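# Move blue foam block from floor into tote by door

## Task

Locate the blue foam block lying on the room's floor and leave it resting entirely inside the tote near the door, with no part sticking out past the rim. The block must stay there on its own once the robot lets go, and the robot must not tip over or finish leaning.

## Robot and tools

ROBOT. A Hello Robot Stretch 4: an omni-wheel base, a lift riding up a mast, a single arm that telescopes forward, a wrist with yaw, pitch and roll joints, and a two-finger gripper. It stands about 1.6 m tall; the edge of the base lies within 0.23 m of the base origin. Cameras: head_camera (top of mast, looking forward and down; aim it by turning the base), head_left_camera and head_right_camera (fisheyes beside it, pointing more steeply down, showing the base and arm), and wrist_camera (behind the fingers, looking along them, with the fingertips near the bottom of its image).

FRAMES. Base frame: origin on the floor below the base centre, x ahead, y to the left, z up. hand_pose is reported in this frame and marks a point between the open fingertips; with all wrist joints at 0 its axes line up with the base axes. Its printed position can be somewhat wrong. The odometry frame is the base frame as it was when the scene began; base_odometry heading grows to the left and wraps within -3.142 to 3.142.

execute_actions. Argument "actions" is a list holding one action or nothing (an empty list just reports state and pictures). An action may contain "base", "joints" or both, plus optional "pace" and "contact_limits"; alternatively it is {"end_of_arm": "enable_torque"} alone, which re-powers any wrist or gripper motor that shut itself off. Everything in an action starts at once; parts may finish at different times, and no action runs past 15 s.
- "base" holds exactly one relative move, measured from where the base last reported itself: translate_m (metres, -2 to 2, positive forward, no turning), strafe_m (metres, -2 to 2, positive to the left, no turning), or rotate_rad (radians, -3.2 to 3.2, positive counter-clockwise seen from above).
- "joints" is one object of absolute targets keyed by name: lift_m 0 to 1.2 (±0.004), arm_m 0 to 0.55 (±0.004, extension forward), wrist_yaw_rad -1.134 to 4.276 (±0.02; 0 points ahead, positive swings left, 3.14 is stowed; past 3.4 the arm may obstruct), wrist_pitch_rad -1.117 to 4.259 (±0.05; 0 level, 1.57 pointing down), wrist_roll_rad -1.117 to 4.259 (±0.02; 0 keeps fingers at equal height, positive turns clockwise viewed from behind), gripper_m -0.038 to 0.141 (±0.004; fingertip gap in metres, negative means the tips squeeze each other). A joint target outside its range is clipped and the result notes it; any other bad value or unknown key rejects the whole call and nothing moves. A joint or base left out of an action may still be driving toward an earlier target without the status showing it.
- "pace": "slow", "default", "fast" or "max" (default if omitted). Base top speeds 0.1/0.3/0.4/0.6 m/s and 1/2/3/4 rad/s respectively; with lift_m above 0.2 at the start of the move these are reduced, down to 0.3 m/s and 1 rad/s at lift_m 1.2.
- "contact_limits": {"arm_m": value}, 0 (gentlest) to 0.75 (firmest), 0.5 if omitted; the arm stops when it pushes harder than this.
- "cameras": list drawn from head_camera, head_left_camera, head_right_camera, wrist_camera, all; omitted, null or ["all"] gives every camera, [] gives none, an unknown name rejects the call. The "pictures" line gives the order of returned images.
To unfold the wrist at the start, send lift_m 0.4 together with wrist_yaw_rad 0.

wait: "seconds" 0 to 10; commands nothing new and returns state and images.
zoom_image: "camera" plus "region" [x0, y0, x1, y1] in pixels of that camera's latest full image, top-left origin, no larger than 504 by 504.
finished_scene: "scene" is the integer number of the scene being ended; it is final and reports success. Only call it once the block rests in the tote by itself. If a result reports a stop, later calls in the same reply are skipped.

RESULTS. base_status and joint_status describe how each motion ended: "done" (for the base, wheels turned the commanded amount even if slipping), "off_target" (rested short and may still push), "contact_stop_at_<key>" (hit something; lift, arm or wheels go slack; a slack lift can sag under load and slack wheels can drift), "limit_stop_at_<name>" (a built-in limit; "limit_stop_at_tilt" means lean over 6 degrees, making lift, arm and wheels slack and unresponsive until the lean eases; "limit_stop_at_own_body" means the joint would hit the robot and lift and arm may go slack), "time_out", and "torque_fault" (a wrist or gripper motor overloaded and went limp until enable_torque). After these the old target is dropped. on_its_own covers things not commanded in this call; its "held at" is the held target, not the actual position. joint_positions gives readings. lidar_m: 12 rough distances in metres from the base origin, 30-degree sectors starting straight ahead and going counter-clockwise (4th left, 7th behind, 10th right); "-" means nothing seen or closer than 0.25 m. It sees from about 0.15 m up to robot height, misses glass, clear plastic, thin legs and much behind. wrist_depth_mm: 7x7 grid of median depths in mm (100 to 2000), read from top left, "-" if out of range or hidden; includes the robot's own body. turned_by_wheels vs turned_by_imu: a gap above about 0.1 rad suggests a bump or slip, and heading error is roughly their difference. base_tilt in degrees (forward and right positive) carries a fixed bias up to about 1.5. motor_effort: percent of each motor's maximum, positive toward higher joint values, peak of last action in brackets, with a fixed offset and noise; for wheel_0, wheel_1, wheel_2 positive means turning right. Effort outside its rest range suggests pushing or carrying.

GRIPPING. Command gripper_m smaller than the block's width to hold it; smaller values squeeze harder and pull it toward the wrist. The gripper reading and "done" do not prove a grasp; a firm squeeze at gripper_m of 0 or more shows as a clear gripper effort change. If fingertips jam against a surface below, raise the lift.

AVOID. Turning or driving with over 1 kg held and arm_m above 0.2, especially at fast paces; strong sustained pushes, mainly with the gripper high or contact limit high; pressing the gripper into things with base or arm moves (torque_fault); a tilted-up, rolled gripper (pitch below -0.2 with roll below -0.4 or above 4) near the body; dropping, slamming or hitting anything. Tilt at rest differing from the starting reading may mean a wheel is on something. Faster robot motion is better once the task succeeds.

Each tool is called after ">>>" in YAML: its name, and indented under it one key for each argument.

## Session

>>> execute_actions:
  actions: []

Scene clock: 0.00 s.
base_odometry: x=+0.000 y=+0.000 heading=+0.000 (m, m, rad; odometry frame)
turned_by_wheels: +0.000 (rad since the last result)
turned_by_imu: +0.000 (rad since the last result)
base_tilt: forward=-1.2 right=-0.6 (deg)
lidar_m: 1.03 1.39 1.92 0.94 0.66 0.63 0.68 0.95 1.47 1.51 1.08 1.01
base_status: not commanded
joint_positions: lift_m=+0.218 arm_m=-0.002 wrist_yaw_rad=+3.202 wrist_pitch_rad=+0.008 wrist_roll_rad=+0.015 gripper_m=+0.057
joint_status: not commanded
motor_effort: lift_m=+19 arm_m=-1 wrist_yaw_rad=+0 wrist_pitch_rad=-9 wrist_roll_rad=-1 gripper_m=-3 wheel_0=+0 wheel_1=+1 wheel_2=+0 (%)
hand_pose: x=-0.1242 y=+0.0698 z=+0.3943 quat_wxyz=(-0.030, -0.004, +0.008, +1.000) (m; base frame)
wrist_depth_mm: - 138 137 917 759 668 603 / - - 135 904 778 676 615 / - 106 135 842 778 668 615 / - 117 137 866 788 683 615 / 185 1308 1098 917 768 691 621 / 197 1366 198 904 190 676 634 / 195 1025 991 151 750 647 634
pictures: head_camera, head_left_camera, head_right_camera, wrist_camera
camera_calibration (this result's frames):
wrist_camera: T_world_to_cam=[[-0.0916971, 0.993499, -0.0674679, -0.0427715], [0.0131264, -0.0665415, -0.997697, 0.452848], [-0.9957, -0.0923715, -0.0069394, 0.109535], [0, 0, 0, 1]] pos_world=[0.0991983, 0.0827446, 0.44968]
Images, in order (width x height): head_camera 420x560, head_left_camera 420x672, head_right_camera 420x672, wrist_camera 616x392.

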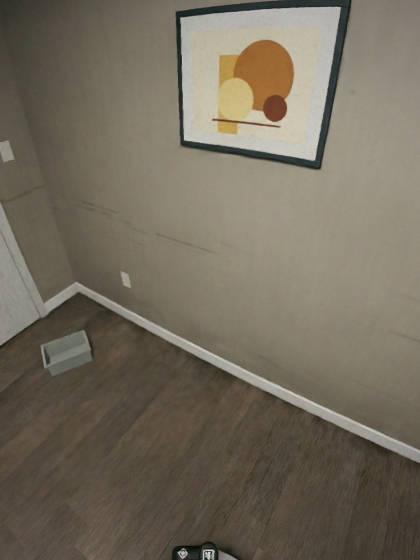

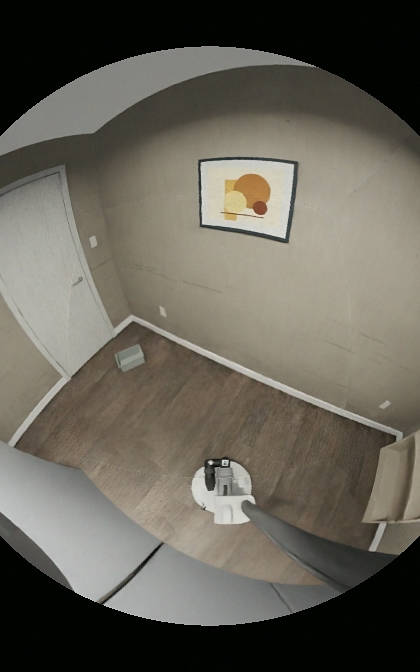

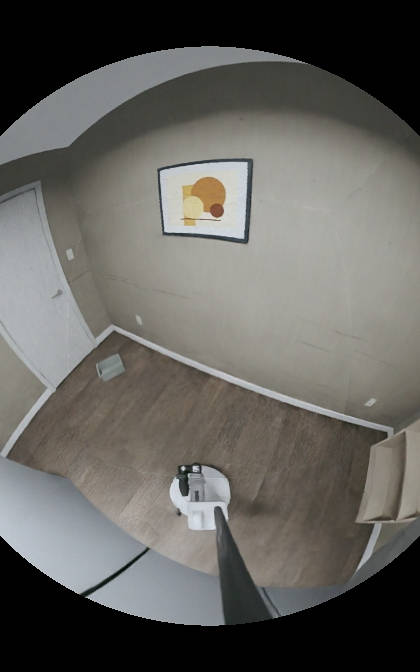

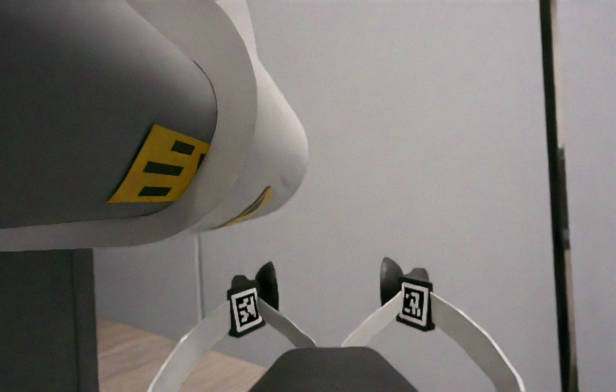

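>>> execute_actions:
  actions:
    - {"base":{"rotate_rad":2.7},"pace":"fast"}
  cameras: []

>>> execute_actions:
  actions:
    - {"base":{"strafe_m":-1.15},"pace":"fast"}
  cameras: ["head_camera","head_left_camera"]

Scene clock: 2.33 s.
base_odometry: x=+0.000 y=+0.000 heading=+2.700 (m, m, rad; odometry frame)
turned_by_wheels: +2.700 (rad since the last result)
turned_by_imu: +2.647 (rad since the last result)
base_tilt: forward=-1.2 right=-0.6 (deg)
lidar_m: 0.62 0.70 1.03 1.45 1.40 1.05 1.01 1.10 1.42 1.92 0.91 0.68
base_status: done
joint_positions: lift_m=+0.218 arm_m=-0.002 wrist_yaw_rad=+3.202 wrist_pitch_rad=+0.008 wrist_roll_rad=+0.015 gripper_m=+0.057
joint_status: not commanded
motor_effort: lift_m=+19(19) arm_m=-1(1) wrist_yaw_rad=+1(0) wrist_pitch_rad=-9(9) wrist_roll_rad=-1(1) gripper_m=-1(3) wheel_0=-1(8) wheel_1=-1(9) wheel_2=+0(10) (%)
hand_pose: x=-0.1242 y=+0.0698 z=+0.3943 quat_wxyz=(-0.030, -0.004, +0.008, +1.000) (m; base frame)
wrist_depth_mm: - 138 137 1160 1138 1078 1042 / - - 135 1182 1118 1042 1060 / - 106 135 1138 1118 1078 1042 / - 117 137 1160 1138 1060 1042 / 185 1281 1182 1160 1098 1060 1042 / 197 1281 198 1160 191 1078 1025 / 196 1025 976 150 991 866 946
pictures: none
No camera images: the call's "cameras" was empty. Leave "cameras" out to get every camera's image.

Scene clock: 6.43 s.
base_odometry: x=+0.492 y=+1.040 heading=+2.700 (m, m, rad; odometry frame)
turned_by_wheels: +0.000 (rad since the last result)
turned_by_imu: +0.002 (rad since the last result)
base_tilt: forward=-1.2 right=-0.6 (deg)
lidar_m: 0.59 0.63 0.90 2.58 1.46 1.10 1.08 0.51 0.81 0.78 0.88 1.25
base_status: done
joint_positions: lift_m=+0.218 arm_m=-0.002 wrist_yaw_rad=+3.202 wrist_pitch_rad=+0.008 wrist_roll_rad=+0.015 gripper_m=+0.057
joint_status: not commanded
motor_effort: lift_m=+20(19) arm_m=-1(1) wrist_yaw_rad=+2(2) wrist_pitch_rad=-9(10) wrist_roll_rad=-1(1) gripper_m=-3(5) wheel_0=+0(13) wheel_1=+2(12) wheel_2=+0(1) (%)
hand_pose: x=-0.1242 y=+0.0698 z=+0.3943 quat_wxyz=(-0.030, -0.004, +0.008, +1.000) (m; base frame)
wrist_depth_mm: - 138 137 1229 1205 1118 1078 / - - 134 1205 1182 1118 1118 / - 106 135 1205 1182 1160 1098 / - 117 138 1182 1182 1138 1118 / 186 1308 1281 1205 1205 1160 1098 / 198 1308 198 1229 191 1118 1098 / 196 991 842 151 991 878 960
pictures: head_camera, head_left_camera
Images, in order (width x height): head_camera 420x560, head_left_camera 420x672.

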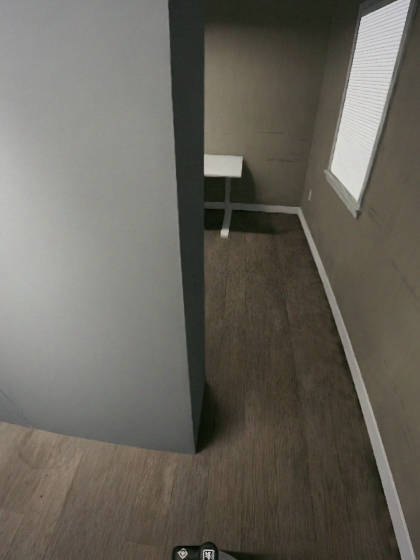

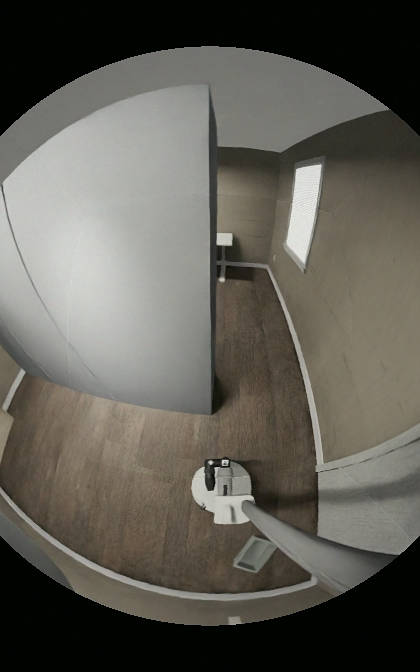

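>>> execute_actions:
  actions:
    - {"base":{"rotate_rad":-0.1},"pace":"fast"}
  cameras: []

>>> execute_actions:
  actions:
    - {"base":{"strafe_m":-0.3},"pace":"fast"}
  cameras: []

>>> execute_actions:
  actions:
    - {"base":{"translate_m":1.8},"pace":"fast"}
  cameras: []

>>> execute_actions:
  actions:
    - {"base":{"rotate_rad":0.6},"joints":{"lift_m":0.4,"wrist_yaw_rad":0,"gripper_m":0.14},"pace":"fast"}
  cameras: ["head_camera","head_left_camera"]

Scene clock: 7.33 s.
base_odometry: x=+0.492 y=+1.040 heading=+2.600 (m, m, rad; odometry frame)
turned_by_wheels: -0.100 (rad since the last result)
turned_by_imu: -0.098 (rad since the last result)
base_tilt: forward=-1.2 right=-0.6 (deg)
lidar_m: 0.58 0.58 0.80 2.05 1.63 1.15 1.08 0.58 0.83 0.77 0.83 1.11
base_status: done
joint_positions: lift_m=+0.218 arm_m=-0.002 wrist_yaw_rad=+3.202 wrist_pitch_rad=+0.008 wrist_roll_rad=+0.015 gripper_m=+0.057
joint_status: not commanded
motor_effort: lift_m=+19(19) arm_m=-1(0) wrist_yaw_rad=+4(2) wrist_pitch_rad=-9(10) wrist_roll_rad=-1(1) gripper_m=-4(3) wheel_0=-1(5) wheel_1=-1(8) wheel_2=+0(8) (%)
hand_pose: x=-0.1242 y=+0.0698 z=+0.3943 quat_wxyz=(-0.030, -0.004, +0.008, +1.000) (m; base frame)
wrist_depth_mm: - 138 137 1229 1229 1160 1138 / - - 135 1229 1205 1205 1160 / - 106 135 1255 1205 1160 1182 / - 117 137 1229 1229 1205 1160 / 186 1281 1229 1255 1205 1182 1160 / 198 1281 198 1205 191 1182 1160 / 196 809 788 151 976 891 960
pictures: none
No camera images: the call's "cameras" was empty. Leave "cameras" out to get every camera's image.

Scene clock: 9.23 s.
base_odometry: x=+0.646 y=+1.297 heading=+2.600 (m, m, rad; odometry frame)
turned_by_wheels: +0.000 (rad since the last result)
turned_by_imu: +0.001 (rad since the last result)
base_tilt: forward=-1.2 right=-0.7 (deg)
lidar_m: 1.83 0.74 0.84 2.12 1.60 1.13 1.06 0.72 0.53 0.48 0.52 0.72
base_status: done
joint_positions: lift_m=+0.218 arm_m=-0.002 wrist_yaw_rad=+3.202 wrist_pitch_rad=+0.008 wrist_roll_rad=+0.015 gripper_m=+0.057
joint_status: not commanded
motor_effort: lift_m=+19(19) arm_m=-1(1) wrist_yaw_rad=+2(1) wrist_pitch_rad=-10(9) wrist_roll_rad=-1(2) gripper_m=-4(2) wheel_0=-2(12) wheel_1=+0(12) wheel_2=+1(1) (%)
hand_pose: x=-0.1242 y=+0.0698 z=+0.3943 quat_wxyz=(-0.030, -0.004, +0.008, +1.000) (m; base frame)
wrist_depth_mm: - 138 137 1229 1229 1182 1160 / - - 135 1205 1229 1160 1138 / - 106 135 1205 1205 1205 1160 / - 117 137 1255 1205 1182 1138 / 186 1008 1229 1205 1182 1182 1138 / 198 1118 198 1182 191 1138 1138 / 196 976 976 150 991 891 946
pictures: none
No camera images: the call's "cameras" was empty. Leave "cameras" out to get every camera's image.

Scene clock: 15.03 s.
base_odometry: x=-0.896 y=+2.225 heading=+2.600 (m, m, rad; odometry frame)
turned_by_wheels: +0.000 (rad since the last result)
turned_by_imu: +0.005 (rad since the last result)
base_tilt: forward=-1.2 right=-0.6 (deg)
lidar_m: 1.47 1.07 1.45 2.44 1.02 0.84 2.12 0.69 0.46 0.43 0.45 0.59
base_status: done
joint_positions: lift_m=+0.218 arm_m=-0.002 wrist_yaw_rad=+3.202 wrist_pitch_rad=+0.008 wrist_roll_rad=+0.015 gripper_m=+0.057
joint_status: not commanded
motor_effort: lift_m=+19(19) arm_m=-1(1) wrist_yaw_rad=+0(1) wrist_pitch_rad=-9(10) wrist_roll_rad=-1(1) gripper_m=-2(3) wheel_0=-1(8) wheel_1=+0(8) wheel_2=+2(12) (%)
hand_pose: x=-0.1242 y=+0.0698 z=+0.3943 quat_wxyz=(-0.030, -0.004, +0.008, +1.000) (m; base frame)
wrist_depth_mm: - 138 137 - - 976 1205 / - - 135 - - 1008 1205 / - 106 135 - - 1025 904 / - 117 137 - - 1025 1205 / 186 904 1756 - - 1078 1182 / 197 976 198 1499 191 991 960 / 195 904 976 151 1008 854 768
pictures: none
No camera images: the call's "cameras" was empty. Leave "cameras" out to get every camera's image.

Scene clock: 17.43 s.
base_odometry: x=-0.896 y=+2.225 heading=-3.083 (m, m, rad; odometry frame)
turned_by_wheels: +0.600 (rad since the last result)
turned_by_imu: +0.589 (rad since the last result)
base_tilt: forward=-1.2 right=-0.7 (deg)
lidar_m: 1.08 1.58 2.39 0.93 0.83 1.64 0.62 0.48 0.42 0.45 0.63 1.19
base_status: done
joint_positions: lift_m=+0.400 arm_m=-0.002 wrist_yaw_rad=+0.000 wrist_pitch_rad=+0.008 wrist_roll_rad=+0.015 gripper_m=+0.140
joint_status: all done
motor_effort: lift_m=+23(24) arm_m=-1(1) wrist_yaw_rad=+0(6) wrist_pitch_rad=-9(10) wrist_roll_rad=-1(1) gripper_m=-2(3) wheel_0=-1(8) wheel_1=+0(10) wheel_2=+1(8) (%)
hand_pose: x=+0.4576 y=-0.0873 z=+0.5755 quat_wxyz=(+1.000, +0.008, +0.004, +0.000) (m; base frame)
wrist_depth_mm: - - - 1921 1661 1430 1336 / - - - 1921 1756 1464 1308 / - - - 1983 1708 1430 1366 / - - - 1863 1499 1537 1366 / - - - - 1708 1499 1336 / - - 216 1921 1618 191 1336 / 1537 1397 1397 148 1205 1281 1281
pictures: head_camera, head_left_camera
Images, in order (width x height): head_camera 420x560, head_left_camera 420x672.

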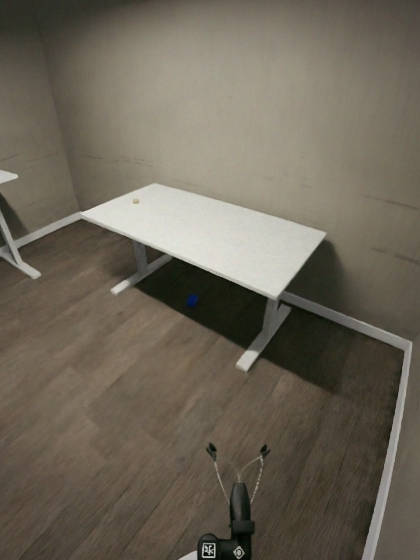

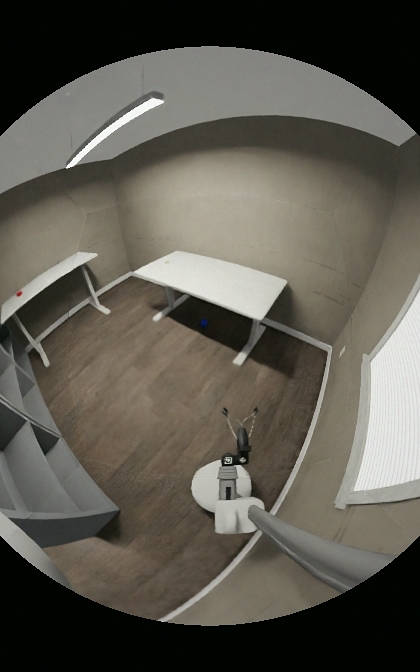

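>>> execute_actions:
  actions:
    - {"base":{"rotate_rad":-0.55},"joints":{"lift_m":0.2,"wrist_pitch_rad":0.8},"pace":"fast"}
  cameras: []

>>> execute_actions:
  actions:
    - {"base":{"strafe_m":1.15},"pace":"fast"}
  cameras: []

>>> execute_actions:
  actions:
    - {"base":{"translate_m":0.55},"joints":{"arm_m":0.3},"pace":"fast"}
  cameras: ["head_camera","wrist_camera"]

Scene clock: 19.40 s.
base_odometry: x=-0.896 y=+2.225 heading=+2.650 (m, m, rad; odometry frame)
turned_by_wheels: -0.550 (rad since the last result)
turned_by_imu: -0.538 (rad since the last result)
base_tilt: forward=-1.2 right=-0.6 (deg)
lidar_m: 1.25 1.09 1.53 2.44 0.98 0.84 1.72 0.64 0.47 0.43 0.43 0.60
base_status: done
joint_positions: lift_m=+0.200 arm_m=-0.002 wrist_yaw_rad=+0.000 wrist_pitch_rad=+0.802 wrist_roll_rad=+0.015 gripper_m=+0.140
joint_status: all done
motor_effort: lift_m=+15(20) arm_m=-1(1) wrist_yaw_rad=+0(1) wrist_pitch_rad=-7(7) wrist_roll_rad=-1(1) gripper_m=+0(1) wheel_0=+0(6) wheel_1=+2(8) wheel_2=+1(9) (%)
hand_pose: x=+0.3697 y=-0.0874 z=+0.1713 quat_wxyz=(+0.921, +0.007, +0.390, -0.003) (m; base frame)
wrist_depth_mm: 1078 991 976 917 904 809 603 / 798 798 759 732 699 683 597 / 661 647 627 615 591 569 559 / 564 539 535 517 504 500 488 / 480 477 459 449 439 433 427 / 424 407 213 399 387 190 379 / 377 366 364 148 353 347 342
pictures: none
No camera images: the call's "cameras" was empty. Leave "cameras" out to get every camera's image.

Scene clock: 23.50 s.
base_odometry: x=-1.439 y=+1.211 heading=+2.650 (m, m, rad; odometry frame)
turned_by_wheels: +0.000 (rad since the last result)
turned_by_imu: +0.002 (rad since the last result)
base_tilt: forward=-1.2 right=-0.6 (deg)
lidar_m: 1.04 1.10 1.34 1.30 0.92 0.68 0.66 0.70 1.64 1.55 1.61 1.09
base_status: done
joint_positions: lift_m=+0.200 arm_m=-0.002 wrist_yaw_rad=+0.000 wrist_pitch_rad=+0.802 wrist_roll_rad=+0.015 gripper_m=+0.140
joint_status: not commanded
motor_effort: lift_m=+15(15) arm_m=-1(1) wrist_yaw_rad=+2(1) wrist_pitch_rad=-7(7) wrist_roll_rad=-1(1) gripper_m=+1(0) wheel_0=+1(11) wheel_1=-2(13) wheel_2=+1(1) (%)
hand_pose: x=+0.3697 y=-0.0874 z=+0.1713 quat_wxyz=(+0.921, +0.007, +0.390, -0.003) (m; base frame)
wrist_depth_mm: 1042 976 976 917 904 842 809 / 809 788 768 741 715 691 668 / 661 647 621 603 591 569 554 / 554 549 530 521 508 492 480 / 480 469 462 452 445 433 430 / 424 407 213 402 389 190 379 / 379 364 364 149 353 345 340
pictures: none
No camera images: the call's "cameras" was empty. Leave "cameras" out to get every camera's image.

Scene clock: 26.17 s.
base_odometry: x=-1.924 y=+1.470 heading=+2.650 (m, m, rad; odometry frame)
turned_by_wheels: +0.000 (rad since the last result)
turned_by_imu: +0.002 (rad since the last result)
base_tilt: forward=-1.2 right=-0.6 (deg)
lidar_m: 0.50 0.55 0.77 1.31 1.39 1.25 1.22 1.28 1.68 1.57 0.74 0.52
base_status: done
joint_positions: lift_m=+0.200 arm_m=+0.299 wrist_yaw_rad=+0.000 wrist_pitch_rad=+0.801 wrist_roll_rad=+0.015 gripper_m=+0.140
joint_status: all done
motor_effort: lift_m=+15(16) arm_m=+6(7) wrist_yaw_rad=+0(4) wrist_pitch_rad=-7(8) wrist_roll_rad=-1(1) gripper_m=+0(1) wheel_0=-1(7) wheel_1=+1(8) wheel_2=+2(12) (%)
hand_pose: x=+0.6706 y=-0.0874 z=+0.1713 quat_wxyz=(+0.921, +0.007, +0.390, -0.003) (m; base frame)
wrist_depth_mm: 788 759 759 759 759 750 741 / 778 768 759 741 707 691 676 / 661 640 627 603 585 574 564 / 554 544 530 488 504 488 480 / 477 466 455 445 442 430 424 / 424 402 213 399 384 191 379 / 377 364 362 149 353 345 342
pictures: head_camera, wrist_camera
camera_calibration (this result's frames):
wrist_camera: T_world_to_cam=[[-0.0258356, -0.997231, -0.0697322, -0.0464986], [-0.717438, 0.0670725, -0.693386, 0.658944], [0.696143, 0.0321145, -0.717184, -0.117227], [0, 0, 0, 1]] pos_world=[0.553157, -0.0868022, 0.369586]
Images, in order (width x height): head_camera 420x560, wrist_camera 616x392.

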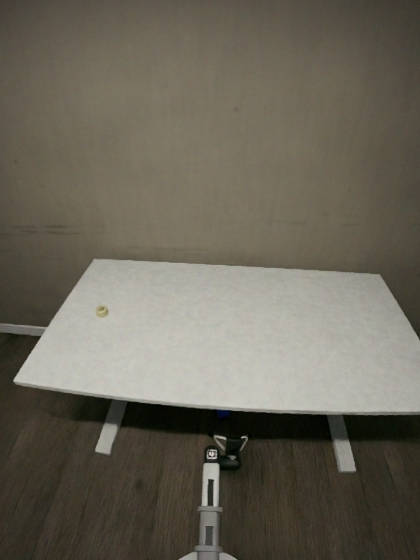

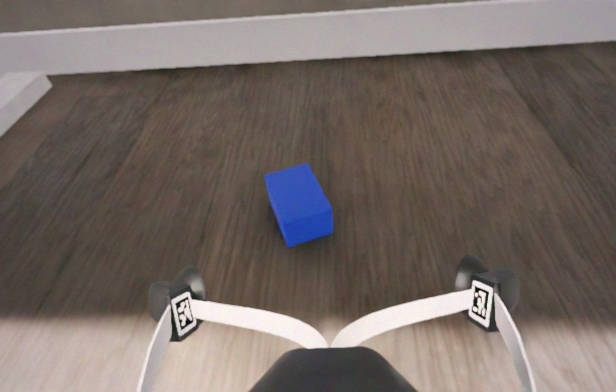

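>>> execute_actions:
  actions:
    - {"base":{"strafe_m":-0.03},"joints":{"wrist_yaw_rad":0.3,"arm_m":0.43,"lift_m":0.055}}
  cameras: ["wrist_camera"]

Scene clock: 28.10 s.
base_odometry: x=-1.910 y=+1.497 heading=+2.650 (m, m, rad; odometry frame)
turned_by_wheels: +0.000 (rad since the last result)
turned_by_imu: +0.000 (rad since the last result)
base_tilt: forward=-1.2 right=-0.6 (deg)
lidar_m: 0.48 0.55 0.79 1.32 1.40 1.25 1.20 1.26 1.59 1.54 0.73 0.51
base_status: done
joint_positions: lift_m=+0.055 arm_m=+0.429 wrist_yaw_rad=+0.300 wrist_pitch_rad=+0.802 wrist_roll_rad=+0.015 gripper_m=+0.140
joint_status: all done
motor_effort: lift_m=+15(14) arm_m=+6(6) wrist_yaw_rad=+2(6) wrist_pitch_rad=-8(8) wrist_roll_rad=-1(1) gripper_m=+1(1) wheel_0=-2(7) wheel_1=-2(8) wheel_2=+0(1) (%)
hand_pose: x=+0.8174 y=-0.0242 z=+0.0263 quat_wxyz=(+0.911, -0.051, +0.387, +0.135) (m; base frame)
wrist_depth_mm: 585 609 580 559 539 508 496 / 492 477 462 439 424 413 402 / 399 387 373 364 355 345 338 / 336 325 317 262 285 296 293 / 290 283 277 241 243 260 255 / 256 244 213 241 231 191 229 / 228 220 220 149 211 207 206
pictures: wrist_camera
camera_calibration (this result's frames):
wrist_camera: T_world_to_cam=[[0.269751, -0.960402, -0.0697299, -0.230563], [-0.705311, -0.147764, -0.693327, 0.644379], [0.655569, 0.236207, -0.717241, -0.287291], [0, 0, 0, 1]] pos_world=[0.705021, -0.0583572, 0.224631]
Images, in order (width x height): wrist_camera 616x392.

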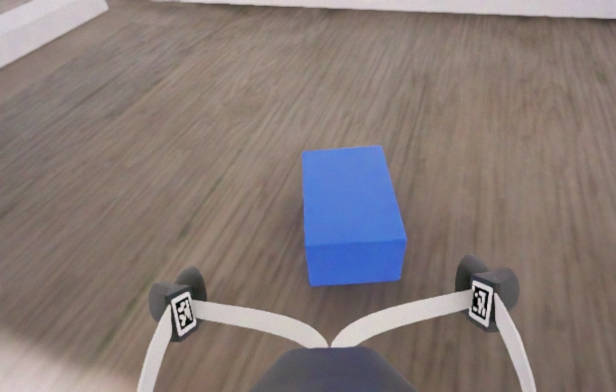

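>>> execute_actions:
  actions:
    - {"joints":{"arm_m":0.49,"lift_m":0.048}}
  cameras: []

>>> execute_actions:
  actions:
    - {"joints":{"gripper_m":0.01}}
  cameras: []

>>> execute_actions:
  actions:
    - {"base":{"translate_m":-0.4},"joints":{"lift_m":0.2,"arm_m":0,"wrist_yaw_rad":0},"pace":"fast"}
  cameras: ["wrist_camera"]

>>> execute_actions:
  actions:
    - {"base":{"rotate_rad":3.17},"pace":"fast"}
  cameras: []

>>> execute_actions:
  actions:
    - {"base":{"strafe_m":1.1},"pace":"fast"}
  cameras: ["head_camera"]

Scene clock: 29.63 s.
base_odometry: x=-1.910 y=+1.497 heading=+2.650 (m, m, rad; odometry frame)
turned_by_wheels: +0.000 (rad since the last result)
turned_by_imu: +0.000 (rad since the last result)
base_tilt: forward=-1.2 right=-0.6 (deg)
lidar_m: 0.50 0.55 0.79 1.33 1.40 1.27 1.21 1.24 1.56 1.55 0.73 0.54
base_status: not commanded
joint_positions: lift_m=+0.048 arm_m=+0.489 wrist_yaw_rad=+0.300 wrist_pitch_rad=+0.801 wrist_roll_rad=+0.015 gripper_m=+0.140
joint_status: all done
motor_effort: lift_m=+14(14) arm_m=+6(6) wrist_yaw_rad=+1(2) wrist_pitch_rad=-6(8) wrist_roll_rad=-1(1) gripper_m=-1(1) wheel_0=-2(2) wheel_1=-2(2) wheel_2=+0(0) (%)
hand_pose: x=+0.8775 y=-0.0242 z=+0.0194 quat_wxyz=(+0.911, -0.051, +0.387, +0.135) (m; base frame)
wrist_depth_mm: 580 597 564 544 512 484 466 / 477 462 442 427 415 402 389 / 387 377 368 355 343 334 330 / 327 317 307 301 294 287 283 / 281 276 268 208 250 254 248 / 247 237 213 185 186 192 222 / 221 214 214 148 205 200 200
pictures: none
No camera images: the call's "cameras" was empty. Leave "cameras" out to get every camera's image.

Scene clock: 31.90 s.
base_odometry: x=-1.910 y=+1.497 heading=+2.650 (m, m, rad; odometry frame)
turned_by_wheels: +0.000 (rad since the last result)
turned_by_imu: +0.001 (rad since the last result)
base_tilt: forward=-1.2 right=-0.6 (deg)
lidar_m: 0.50 0.54 0.75 1.34 1.40 1.24 1.20 1.29 1.60 1.55 0.71 0.53
base_status: not commanded
joint_positions: lift_m=+0.048 arm_m=+0.489 wrist_yaw_rad=+0.300 wrist_pitch_rad=+0.802 wrist_roll_rad=+0.015 gripper_m=+0.010
joint_status: all done
motor_effort: lift_m=+14(15) arm_m=+6(6) wrist_yaw_rad=+1(1) wrist_pitch_rad=-8(8) wrist_roll_rad=-1(1) gripper_m=-24(24) wheel_0=-2(1) wheel_1=-2(2) wheel_2=+0(0) (%)
hand_pose: x=+0.8774 y=-0.0242 z=+0.0193 quat_wxyz=(+0.911, -0.051, +0.387, +0.135) (m; base frame)
wrist_depth_mm: 574 597 564 544 512 480 462 / 477 452 439 427 413 399 389 / 387 375 362 353 343 336 327 / 322 315 307 300 294 287 281 / 282 274 266 202 250 252 248 / 246 241 186 177 178 175 222 / 220 210 210 143 200 200 196
pictures: none
No camera images: the call's "cameras" was empty. Leave "cameras" out to get every camera's image.

Scene clock: 34.17 s.
base_odometry: x=-1.557 y=+1.308 heading=+2.650 (m, m, rad; odometry frame)
turned_by_wheels: +0.000 (rad since the last result)
turned_by_imu: +0.000 (rad since the last result)
base_tilt: forward=-1.2 right=-0.6 (deg)
lidar_m: 0.90 0.97 1.40 1.32 1.13 0.84 0.78 0.87 1.63 1.54 1.64 0.93
base_status: done
joint_positions: lift_m=+0.200 arm_m=+0.001 wrist_yaw_rad=+0.000 wrist_pitch_rad=+0.802 wrist_roll_rad=+0.015 gripper_m=+0.010
joint_status: all done
motor_effort: lift_m=+23(24) arm_m=-5(7) wrist_yaw_rad=+2(7) wrist_pitch_rad=-9(9) wrist_roll_rad=-1(1) gripper_m=-26(24) wheel_0=+1(6) wheel_1=-1(9) wheel_2=-2(14) (%)
hand_pose: x=+0.3724 y=-0.0875 z=+0.1705 quat_wxyz=(+0.921, +0.007, +0.390, -0.003) (m; base frame)
wrist_depth_mm: 1008 1025 976 946 891 866 788 / 788 788 759 732 723 683 661 / 661 640 634 603 591 564 564 / 549 544 530 517 504 492 488 / 477 473 459 201 430 433 424 / 424 418 185 177 178 175 377 / 377 357 364 143 343 340 336
pictures: wrist_camera
camera_calibration (this result's frames):
wrist_camera: T_world_to_cam=[[-0.0263767, -0.997218, -0.0697127, -0.0541538], [-0.71788, 0.0674264, -0.692894, 0.444607], [0.695667, 0.0317691, -0.717661, 0.0900849], [0, 0, 0, 1]] pos_world=[0.255077, -0.0868433, 0.368941]
Images, in order (width x height): wrist_camera 616x392.

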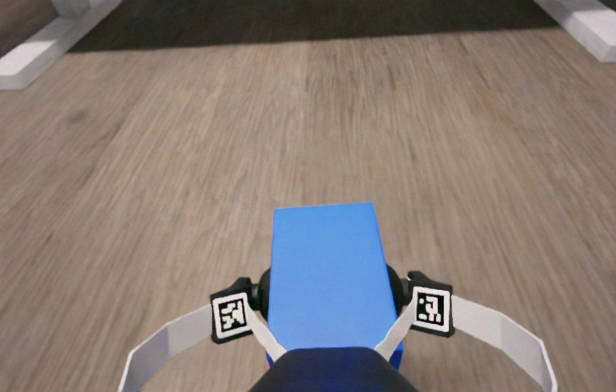

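Scene clock: 36.50 s.
base_odometry: x=-1.557 y=+1.308 heading=-0.463 (m, m, rad; odometry frame)
turned_by_wheels: +3.170 (rad since the last result)
turned_by_imu: +3.108 (rad since the last result)
base_tilt: forward=-1.2 right=-0.7 (deg)
lidar_m: 0.79 0.86 1.62 1.49 1.62 0.94 0.89 0.96 1.43 1.33 1.15 0.82
base_status: done
joint_positions: lift_m=+0.200 arm_m=+0.001 wrist_yaw_rad=+0.000 wrist_pitch_rad=+0.802 wrist_roll_rad=+0.015 gripper_m=+0.010
joint_status: not commanded
motor_effort: lift_m=+19(23) arm_m=-6(6) wrist_yaw_rad=-3(0) wrist_pitch_rad=-8(9) wrist_roll_rad=-1(1) gripper_m=-24(25) wheel_0=+1(10) wheel_1=+0(9) wheel_2=+0(11) (%)
hand_pose: x=+0.3726 y=-0.0873 z=+0.1709 quat_wxyz=(+0.921, +0.007, +0.390, -0.003) (m; base frame)
wrist_depth_mm: 798 798 768 741 683 574 647 / 676 661 647 634 634 615 615 / 654 640 621 609 591 569 554 / 559 544 530 521 508 492 484 / 484 477 459 202 430 433 427 / 421 413 186 177 179 175 379 / 379 355 366 143 343 340 340
pictures: none
No camera images: the call's "cameras" was empty. Leave "cameras" out to get every camera's image.

Scene clock: 40.40 s.
base_odometry: x=-1.066 y=+2.292 heading=-0.463 (m, m, rad; odometry frame)
turned_by_wheels: +0.000 (rad since the last result)
turned_by_imu: +0.002 (rad since the last result)
base_tilt: forward=-1.2 right=-0.6 (deg)
lidar_m: 1.73 0.68 0.48 0.40 0.48 0.66 1.16 0.93 1.32 2.46 1.19 0.95
base_status: done
joint_positions: lift_m=+0.200 arm_m=+0.001 wrist_yaw_rad=+0.000 wrist_pitch_rad=+0.802 wrist_roll_rad=+0.015 gripper_m=+0.010
joint_status: not commanded
motor_effort: lift_m=+19(19) arm_m=-6(6) wrist_yaw_rad=+1(0) wrist_pitch_rad=-8(8) wrist_roll_rad=-1(1) gripper_m=-26(25) wheel_0=+1(12) wheel_1=+0(13) wheel_2=+0(1) (%)
hand_pose: x=+0.3725 y=-0.0874 z=+0.1709 quat_wxyz=(+0.921, +0.007, +0.390, -0.003) (m; base frame)
wrist_depth_mm: 778 960 976 931 904 820 609 / 750 788 759 723 715 683 634 / 661 647 621 615 591 574 564 / 564 544 530 517 512 496 480 / 480 469 462 202 427 433 427 / 424 413 186 177 178 175 382 / 377 357 362 144 345 342 338
pictures: head_camera
Images, in order (width x height): head_camera 420x560.

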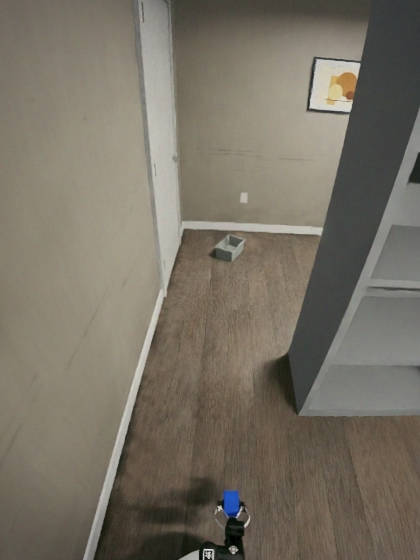

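>>> execute_actions:
  actions:
    - {"base":{"translate_m":1.7},"joints":{"lift_m":0.3,"wrist_pitch_rad":1.1},"pace":"fast"}
  cameras: ["head_camera"]

Scene clock: 46.07 s.
base_odometry: x=+0.455 y=+1.532 heading=-0.463 (m, m, rad; odometry frame)
turned_by_wheels: +0.000 (rad since the last result)
turned_by_imu: +0.004 (rad since the last result)
base_tilt: forward=-1.2 right=-0.6 (deg)
lidar_m: 0.68 0.58 0.39 0.39 0.45 0.65 1.85 0.70 0.62 1.60 1.85 0.91
base_status: done
joint_positions: lift_m=+0.300 arm_m=+0.001 wrist_yaw_rad=+0.000 wrist_pitch_rad=+1.101 wrist_roll_rad=+0.015 gripper_m=+0.010
joint_status: all done
motor_effort: lift_m=+22(23) arm_m=-6(6) wrist_yaw_rad=+1(2) wrist_pitch_rad=-6(7) wrist_roll_rad=-1(1) gripper_m=-25(24) wheel_0=+1(7) wheel_1=+1(7) wheel_2=+2(12) (%)
hand_pose: x=+0.3024 y=-0.0874 z=+0.2206 quat_wxyz=(+0.852, +0.007, +0.523, -0.004) (m; base frame)
wrist_depth_mm: 676 691 647 554 627 627 609 / 621 627 615 591 574 569 549 / 574 569 549 544 535 521 508 / 525 517 508 500 492 488 477 / 492 480 469 201 449 449 442 / 455 445 185 177 178 174 410 / 427 410 410 143 394 392 387
pictures: head_camera
Images, in order (width x height): head_camera 420x560.

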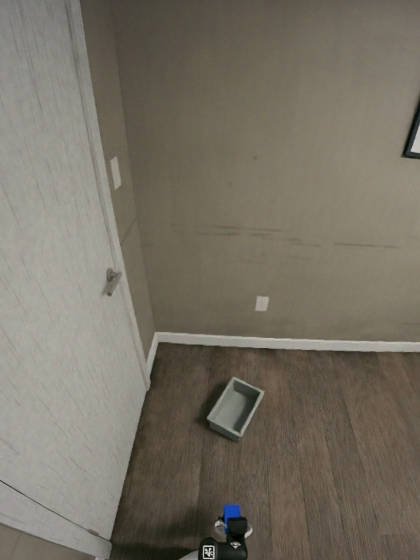

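>>> execute_actions:
  actions:
    - {"base":{"strafe_m":-0.04},"joints":{"arm_m":0.5},"pace":"fast"}
  cameras: ["head_camera","wrist_camera"]

Scene clock: 48.33 s.
base_odometry: x=+0.438 y=+1.497 heading=-0.463 (m, m, rad; odometry frame)
turned_by_wheels: +0.000 (rad since the last result)
turned_by_imu: +0.000 (rad since the last result)
base_tilt: forward=-1.2 right=-0.6 (deg)
lidar_m: 0.68 0.65 0.45 0.42 0.47 0.70 2.23 0.65 0.59 1.63 1.87 1.38
base_status: done
joint_positions: lift_m=+0.300 arm_m=+0.499 wrist_yaw_rad=+0.000 wrist_pitch_rad=+1.101 wrist_roll_rad=+0.015 gripper_m=+0.010
joint_status: all done
motor_effort: lift_m=+22(23) arm_m=+6(6) wrist_yaw_rad=+0(0) wrist_pitch_rad=-6(7) wrist_roll_rad=-1(1) gripper_m=-25(23) wheel_0=-2(11) wheel_1=+1(10) wheel_2=+0(0) (%)
hand_pose: x=+0.8005 y=-0.0874 z=+0.2207 quat_wxyz=(+0.852, +0.006, +0.523, -0.004) (m; base frame)
wrist_depth_mm: 676 661 661 654 634 621 597 / 627 615 603 585 580 564 549 / 574 559 554 421 415 512 504 / 521 521 504 410 449 466 473 / 488 477 404 201 349 439 442 / 449 449 186 177 179 174 413 / 418 404 389 143 293 389 389
pictures: head_camera, wrist_camera
camera_calibration (this result's frames):
wrist_camera: T_world_to_cam=[[-0.0452297, -0.997236, -0.0589381, -0.0265661], [-0.890159, 0.06701, -0.450697, 0.871074], [0.4534, 0.0320794, -0.890729, 0.0604032], [0, 0, 0, 1]] pos_world=[0.746806, -0.0868011, 0.444827]
Images, in order (width x height): head_camera 420x560, wrist_camera 616x392.

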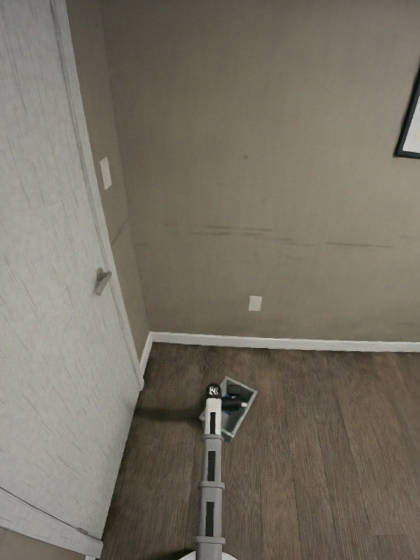

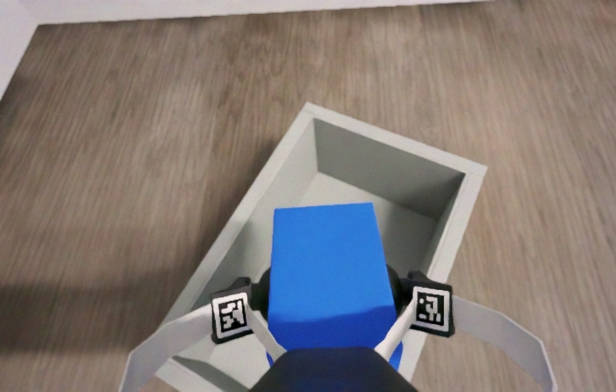

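>>> execute_actions:
  actions:
    - {"base":{"strafe_m":0.04},"joints":{"arm_m":0.545,"wrist_yaw_rad":-0.42}}
  cameras: []

>>> execute_actions:
  actions:
    - {"base":{"translate_m":0.03},"joints":{"lift_m":0.21}}
  cameras: ["wrist_camera"]

Scene clock: 49.63 s.
base_odometry: x=+0.455 y=+1.532 heading=-0.463 (m, m, rad; odometry frame)
turned_by_wheels: +0.000 (rad since the last result)
turned_by_imu: +0.000 (rad since the last result)
base_tilt: forward=-1.2 right=-0.6 (deg)
lidar_m: 0.71 0.57 0.40 0.41 0.44 0.62 1.87 0.70 0.62 1.61 1.84 0.90
base_status: done
joint_positions: lift_m=+0.300 arm_m=+0.544 wrist_yaw_rad=-0.420 wrist_pitch_rad=+1.101 wrist_roll_rad=+0.015 gripper_m=+0.010
joint_status: all done
motor_effort: lift_m=+23(22) arm_m=+6(7) wrist_yaw_rad=+2(3) wrist_pitch_rad=-7(8) wrist_roll_rad=+0(1) gripper_m=-25(24) wheel_0=+1(9) wheel_1=+1(8) wheel_2=+0(1) (%)
hand_pose: x=+0.7985 y=-0.1330 z=+0.2206 quat_wxyz=(+0.833, +0.115, +0.510, -0.181) (m; base frame)
wrist_depth_mm: 559 609 647 647 634 621 603 / 615 621 597 591 574 564 554 / 569 559 535 413 517 517 517 / 525 512 477 462 469 488 473 / 484 477 430 201 330 449 439 / 452 445 186 177 178 175 413 / 424 404 389 143 293 387 384
pictures: none
No camera images: the call's "cameras" was empty. Leave "cameras" out to get every camera's image.

Scene clock: 51.00 s.
base_odometry: x=+0.482 y=+1.519 heading=-0.463 (m, m, rad; odometry frame)
turned_by_wheels: +0.000 (rad since the last result)
turned_by_imu: +0.001 (rad since the last result)
base_tilt: forward=-1.2 right=-0.6 (deg)
lidar_m: 0.66 0.54 0.40 0.42 0.45 0.66 1.88 0.72 0.62 1.74 1.80 0.88
base_status: done
joint_positions: lift_m=+0.210 arm_m=+0.544 wrist_yaw_rad=-0.420 wrist_pitch_rad=+1.101 wrist_roll_rad=+0.015 gripper_m=+0.010
joint_status: all done
motor_effort: lift_m=+15(21) arm_m=+6(6) wrist_yaw_rad=-1(1) wrist_pitch_rad=-6(6) wrist_roll_rad=-1(1) gripper_m=-25(25) wheel_0=+2(6) wheel_1=+2(6) wheel_2=+0(8) (%)
hand_pose: x=+0.7985 y=-0.1330 z=+0.1313 quat_wxyz=(+0.833, +0.115, +0.510, -0.181) (m; base frame)
wrist_depth_mm: 525 539 530 517 508 496 484 / 500 492 480 469 462 449 442 / 462 445 329 349 327 415 410 / 421 410 332 397 336 379 377 / 387 377 338 201 239 351 353 / 357 349 186 177 178 174 332 / 334 242 314 143 233 210 303
pictures: wrist_camera
camera_calibration (this result's frames):
wrist_camera: T_world_to_cam=[[-0.447861, -0.892159, -0.0589254, 0.258034], [-0.785587, 0.424119, -0.450529, 0.796009], [0.426935, -0.155483, -0.890815, -0.0206506], [0, 0, 0, 1]] pos_world=[0.749714, -0.110606, 0.355434]
Images, in order (width x height): wrist_camera 616x392.

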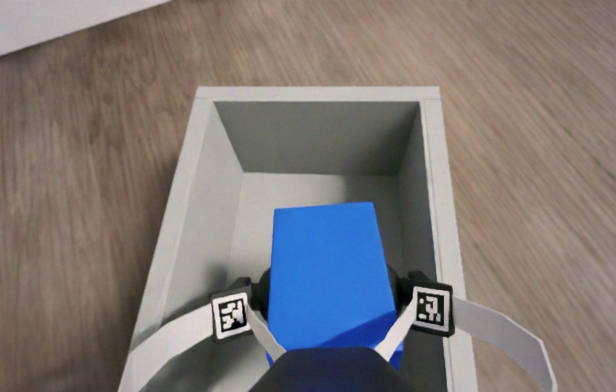

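>>> execute_actions:
  actions:
    - {"base":{"strafe_m":0.025}}
  cameras: []

>>> execute_actions:
  actions:
    - {"joints":{"lift_m":0.155}}
  cameras: []

>>> execute_actions:
  actions:
    - {"joints":{"gripper_m":0.075}}
  cameras: []

>>> execute_actions:
  actions:
    - {"joints":{"lift_m":0.33},"pace":"fast"}
  cameras: ["wrist_camera"]

Scene clock: 52.10 s.
base_odometry: x=+0.493 y=+1.541 heading=-0.463 (m, m, rad; odometry frame)
turned_by_wheels: +0.000 (rad since the last result)
turned_by_imu: +0.000 (rad since the last result)
base_tilt: forward=-1.2 right=-0.6 (deg)
lidar_m: 0.65 0.54 0.37 0.36 0.42 0.62 1.80 0.72 0.65 1.73 1.79 0.88
base_status: done
joint_positions: lift_m=+0.210 arm_m=+0.544 wrist_yaw_rad=-0.420 wrist_pitch_rad=+1.101 wrist_roll_rad=+0.015 gripper_m=+0.010
joint_status: not commanded
motor_effort: lift_m=+15(15) arm_m=+6(6) wrist_yaw_rad=-1(1) wrist_pitch_rad=-7(6) wrist_roll_rad=-1(1) gripper_m=-25(24) wheel_0=+0(8) wheel_1=+1(9) wheel_2=+0(1) (%)
hand_pose: x=+0.7985 y=-0.1330 z=+0.1313 quat_wxyz=(+0.833, +0.115, +0.510, -0.181) (m; base frame)
wrist_depth_mm: 525 539 530 517 504 500 480 / 500 492 484 324 319 449 442 / 455 445 355 366 355 399 407 / 415 415 338 392 382 291 379 / 392 384 300 202 325 286 351 / 359 353 186 177 178 175 330 / 338 324 276 144 310 212 307
pictures: none
No camera images: the call's "cameras" was empty. Leave "cameras" out to get every camera's image.

Scene clock: 53.23 s.
base_odometry: x=+0.493 y=+1.541 heading=-0.463 (m, m, rad; odometry frame)
turned_by_wheels: +0.000 (rad since the last result)
turned_by_imu: +0.000 (rad since the last result)
base_tilt: forward=-1.2 right=-0.6 (deg)
lidar_m: 0.64 0.55 0.37 0.38 0.41 0.61 1.79 0.72 0.66 1.74 1.79 0.85
base_status: not commanded
joint_positions: lift_m=+0.155 arm_m=+0.544 wrist_yaw_rad=-0.420 wrist_pitch_rad=+1.101 wrist_roll_rad=+0.015 gripper_m=+0.010
joint_status: all done
motor_effort: lift_m=+15(14) arm_m=+6(6) wrist_yaw_rad=+0(0) wrist_pitch_rad=-7(7) wrist_roll_rad=-1(1) gripper_m=-25(22) wheel_0=+0(0) wheel_1=+1(1) wheel_2=+0(0) (%)
hand_pose: x=+0.7985 y=-0.1330 z=+0.0763 quat_wxyz=(+0.833, +0.115, +0.510, -0.181) (m; base frame)
wrist_depth_mm: 462 459 442 271 259 399 410 / 424 415 282 301 296 267 373 / 384 375 263 355 345 238 343 / 355 345 265 330 325 215 317 / 329 314 270 202 297 213 294 / 303 190 185 177 178 171 271 / 285 167 266 144 260 210 158
pictures: none
No camera images: the call's "cameras" was empty. Leave "cameras" out to get every camera's image.

Scene clock: 54.67 s.
base_odometry: x=+0.493 y=+1.541 heading=-0.463 (m, m, rad; odometry frame)
turned_by_wheels: +0.000 (rad since the last result)
turned_by_imu: +0.000 (rad since the last result)
base_tilt: forward=-1.2 right=-0.6 (deg)
lidar_m: 0.64 0.52 0.35 0.38 0.42 0.60 1.77 0.73 0.67 1.72 1.82 0.89
base_status: not commanded
joint_positions: lift_m=+0.155 arm_m=+0.544 wrist_yaw_rad=-0.420 wrist_pitch_rad=+1.101 wrist_roll_rad=+0.015 gripper_m=+0.075
joint_status: all done
motor_effort: lift_m=+15(14) arm_m=+6(6) wrist_yaw_rad=-2(1) wrist_pitch_rad=-7(7) wrist_roll_rad=-1(1) gripper_m=-2(24) wheel_0=+0(0) wheel_1=+1(1) wheel_2=+0(0) (%)
hand_pose: x=+0.7985 y=-0.1330 z=+0.0763 quat_wxyz=(+0.833, +0.115, +0.510, -0.181) (m; base frame)
wrist_depth_mm: 469 459 445 271 265 397 407 / 421 413 286 301 296 267 377 / 384 377 264 351 343 238 343 / 351 345 267 330 325 216 319 / 329 315 270 310 303 213 293 / 304 191 199 244 210 180 267 / 286 169 267 147 264 202 158
pictures: none
No camera images: the call's "cameras" was empty. Leave "cameras" out to get every camera's image.

Scene clock: 56.13 s.
base_odometry: x=+0.493 y=+1.541 heading=-0.463 (m, m, rad; odometry frame)
turned_by_wheels: +0.000 (rad since the last result)
turned_by_imu: +0.000 (rad since the last result)
base_tilt: forward=-1.2 right=-0.6 (deg)
lidar_m: 0.66 0.57 0.37 0.37 0.40 0.64 1.81 0.74 0.65 1.72 1.82 0.71
base_status: not commanded
joint_positions: lift_m=+0.330 arm_m=+0.544 wrist_yaw_rad=-0.420 wrist_pitch_rad=+1.101 wrist_roll_rad=+0.015 gripper_m=+0.075
joint_status: all done
motor_effort: lift_m=+23(24) arm_m=+6(6) wrist_yaw_rad=-1(1) wrist_pitch_rad=-7(6) wrist_roll_rad=-1(1) gripper_m=-2(3) wheel_0=+0(0) wheel_1=+1(1) wheel_2=+0(0) (%)
hand_pose: x=+0.7985 y=-0.1330 z=+0.2506 quat_wxyz=(+0.833, +0.115, +0.510, -0.181) (m; base frame)
wrist_depth_mm: 539 585 634 691 668 661 647 / 597 634 634 634 615 603 591 / 609 597 585 574 564 554 549 / 559 549 535 477 445 512 504 / 521 517 504 488 473 477 466 / 480 477 198 462 209 442 442 / 452 442 379 147 366 410 415
pictures: wrist_camera
camera_calibration (this result's frames):
wrist_camera: T_world_to_cam=[[-0.447865, -0.892157, -0.0589315, 0.265077], [-0.785527, 0.424104, -0.450648, 0.849816], [0.427042, -0.155537, -0.890755, 0.0855841], [0, 0, 0, 1]] pos_world=[0.749724, -0.110608, 0.474823]
Images, in order (width x height): wrist_camera 616x392.

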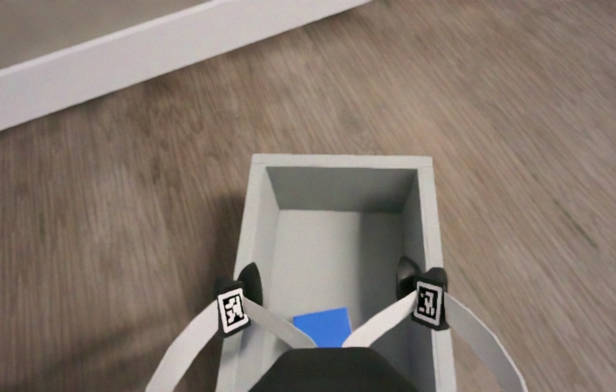

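>>> finished_scene:
  scene: 2

The scene is finished: the task was done.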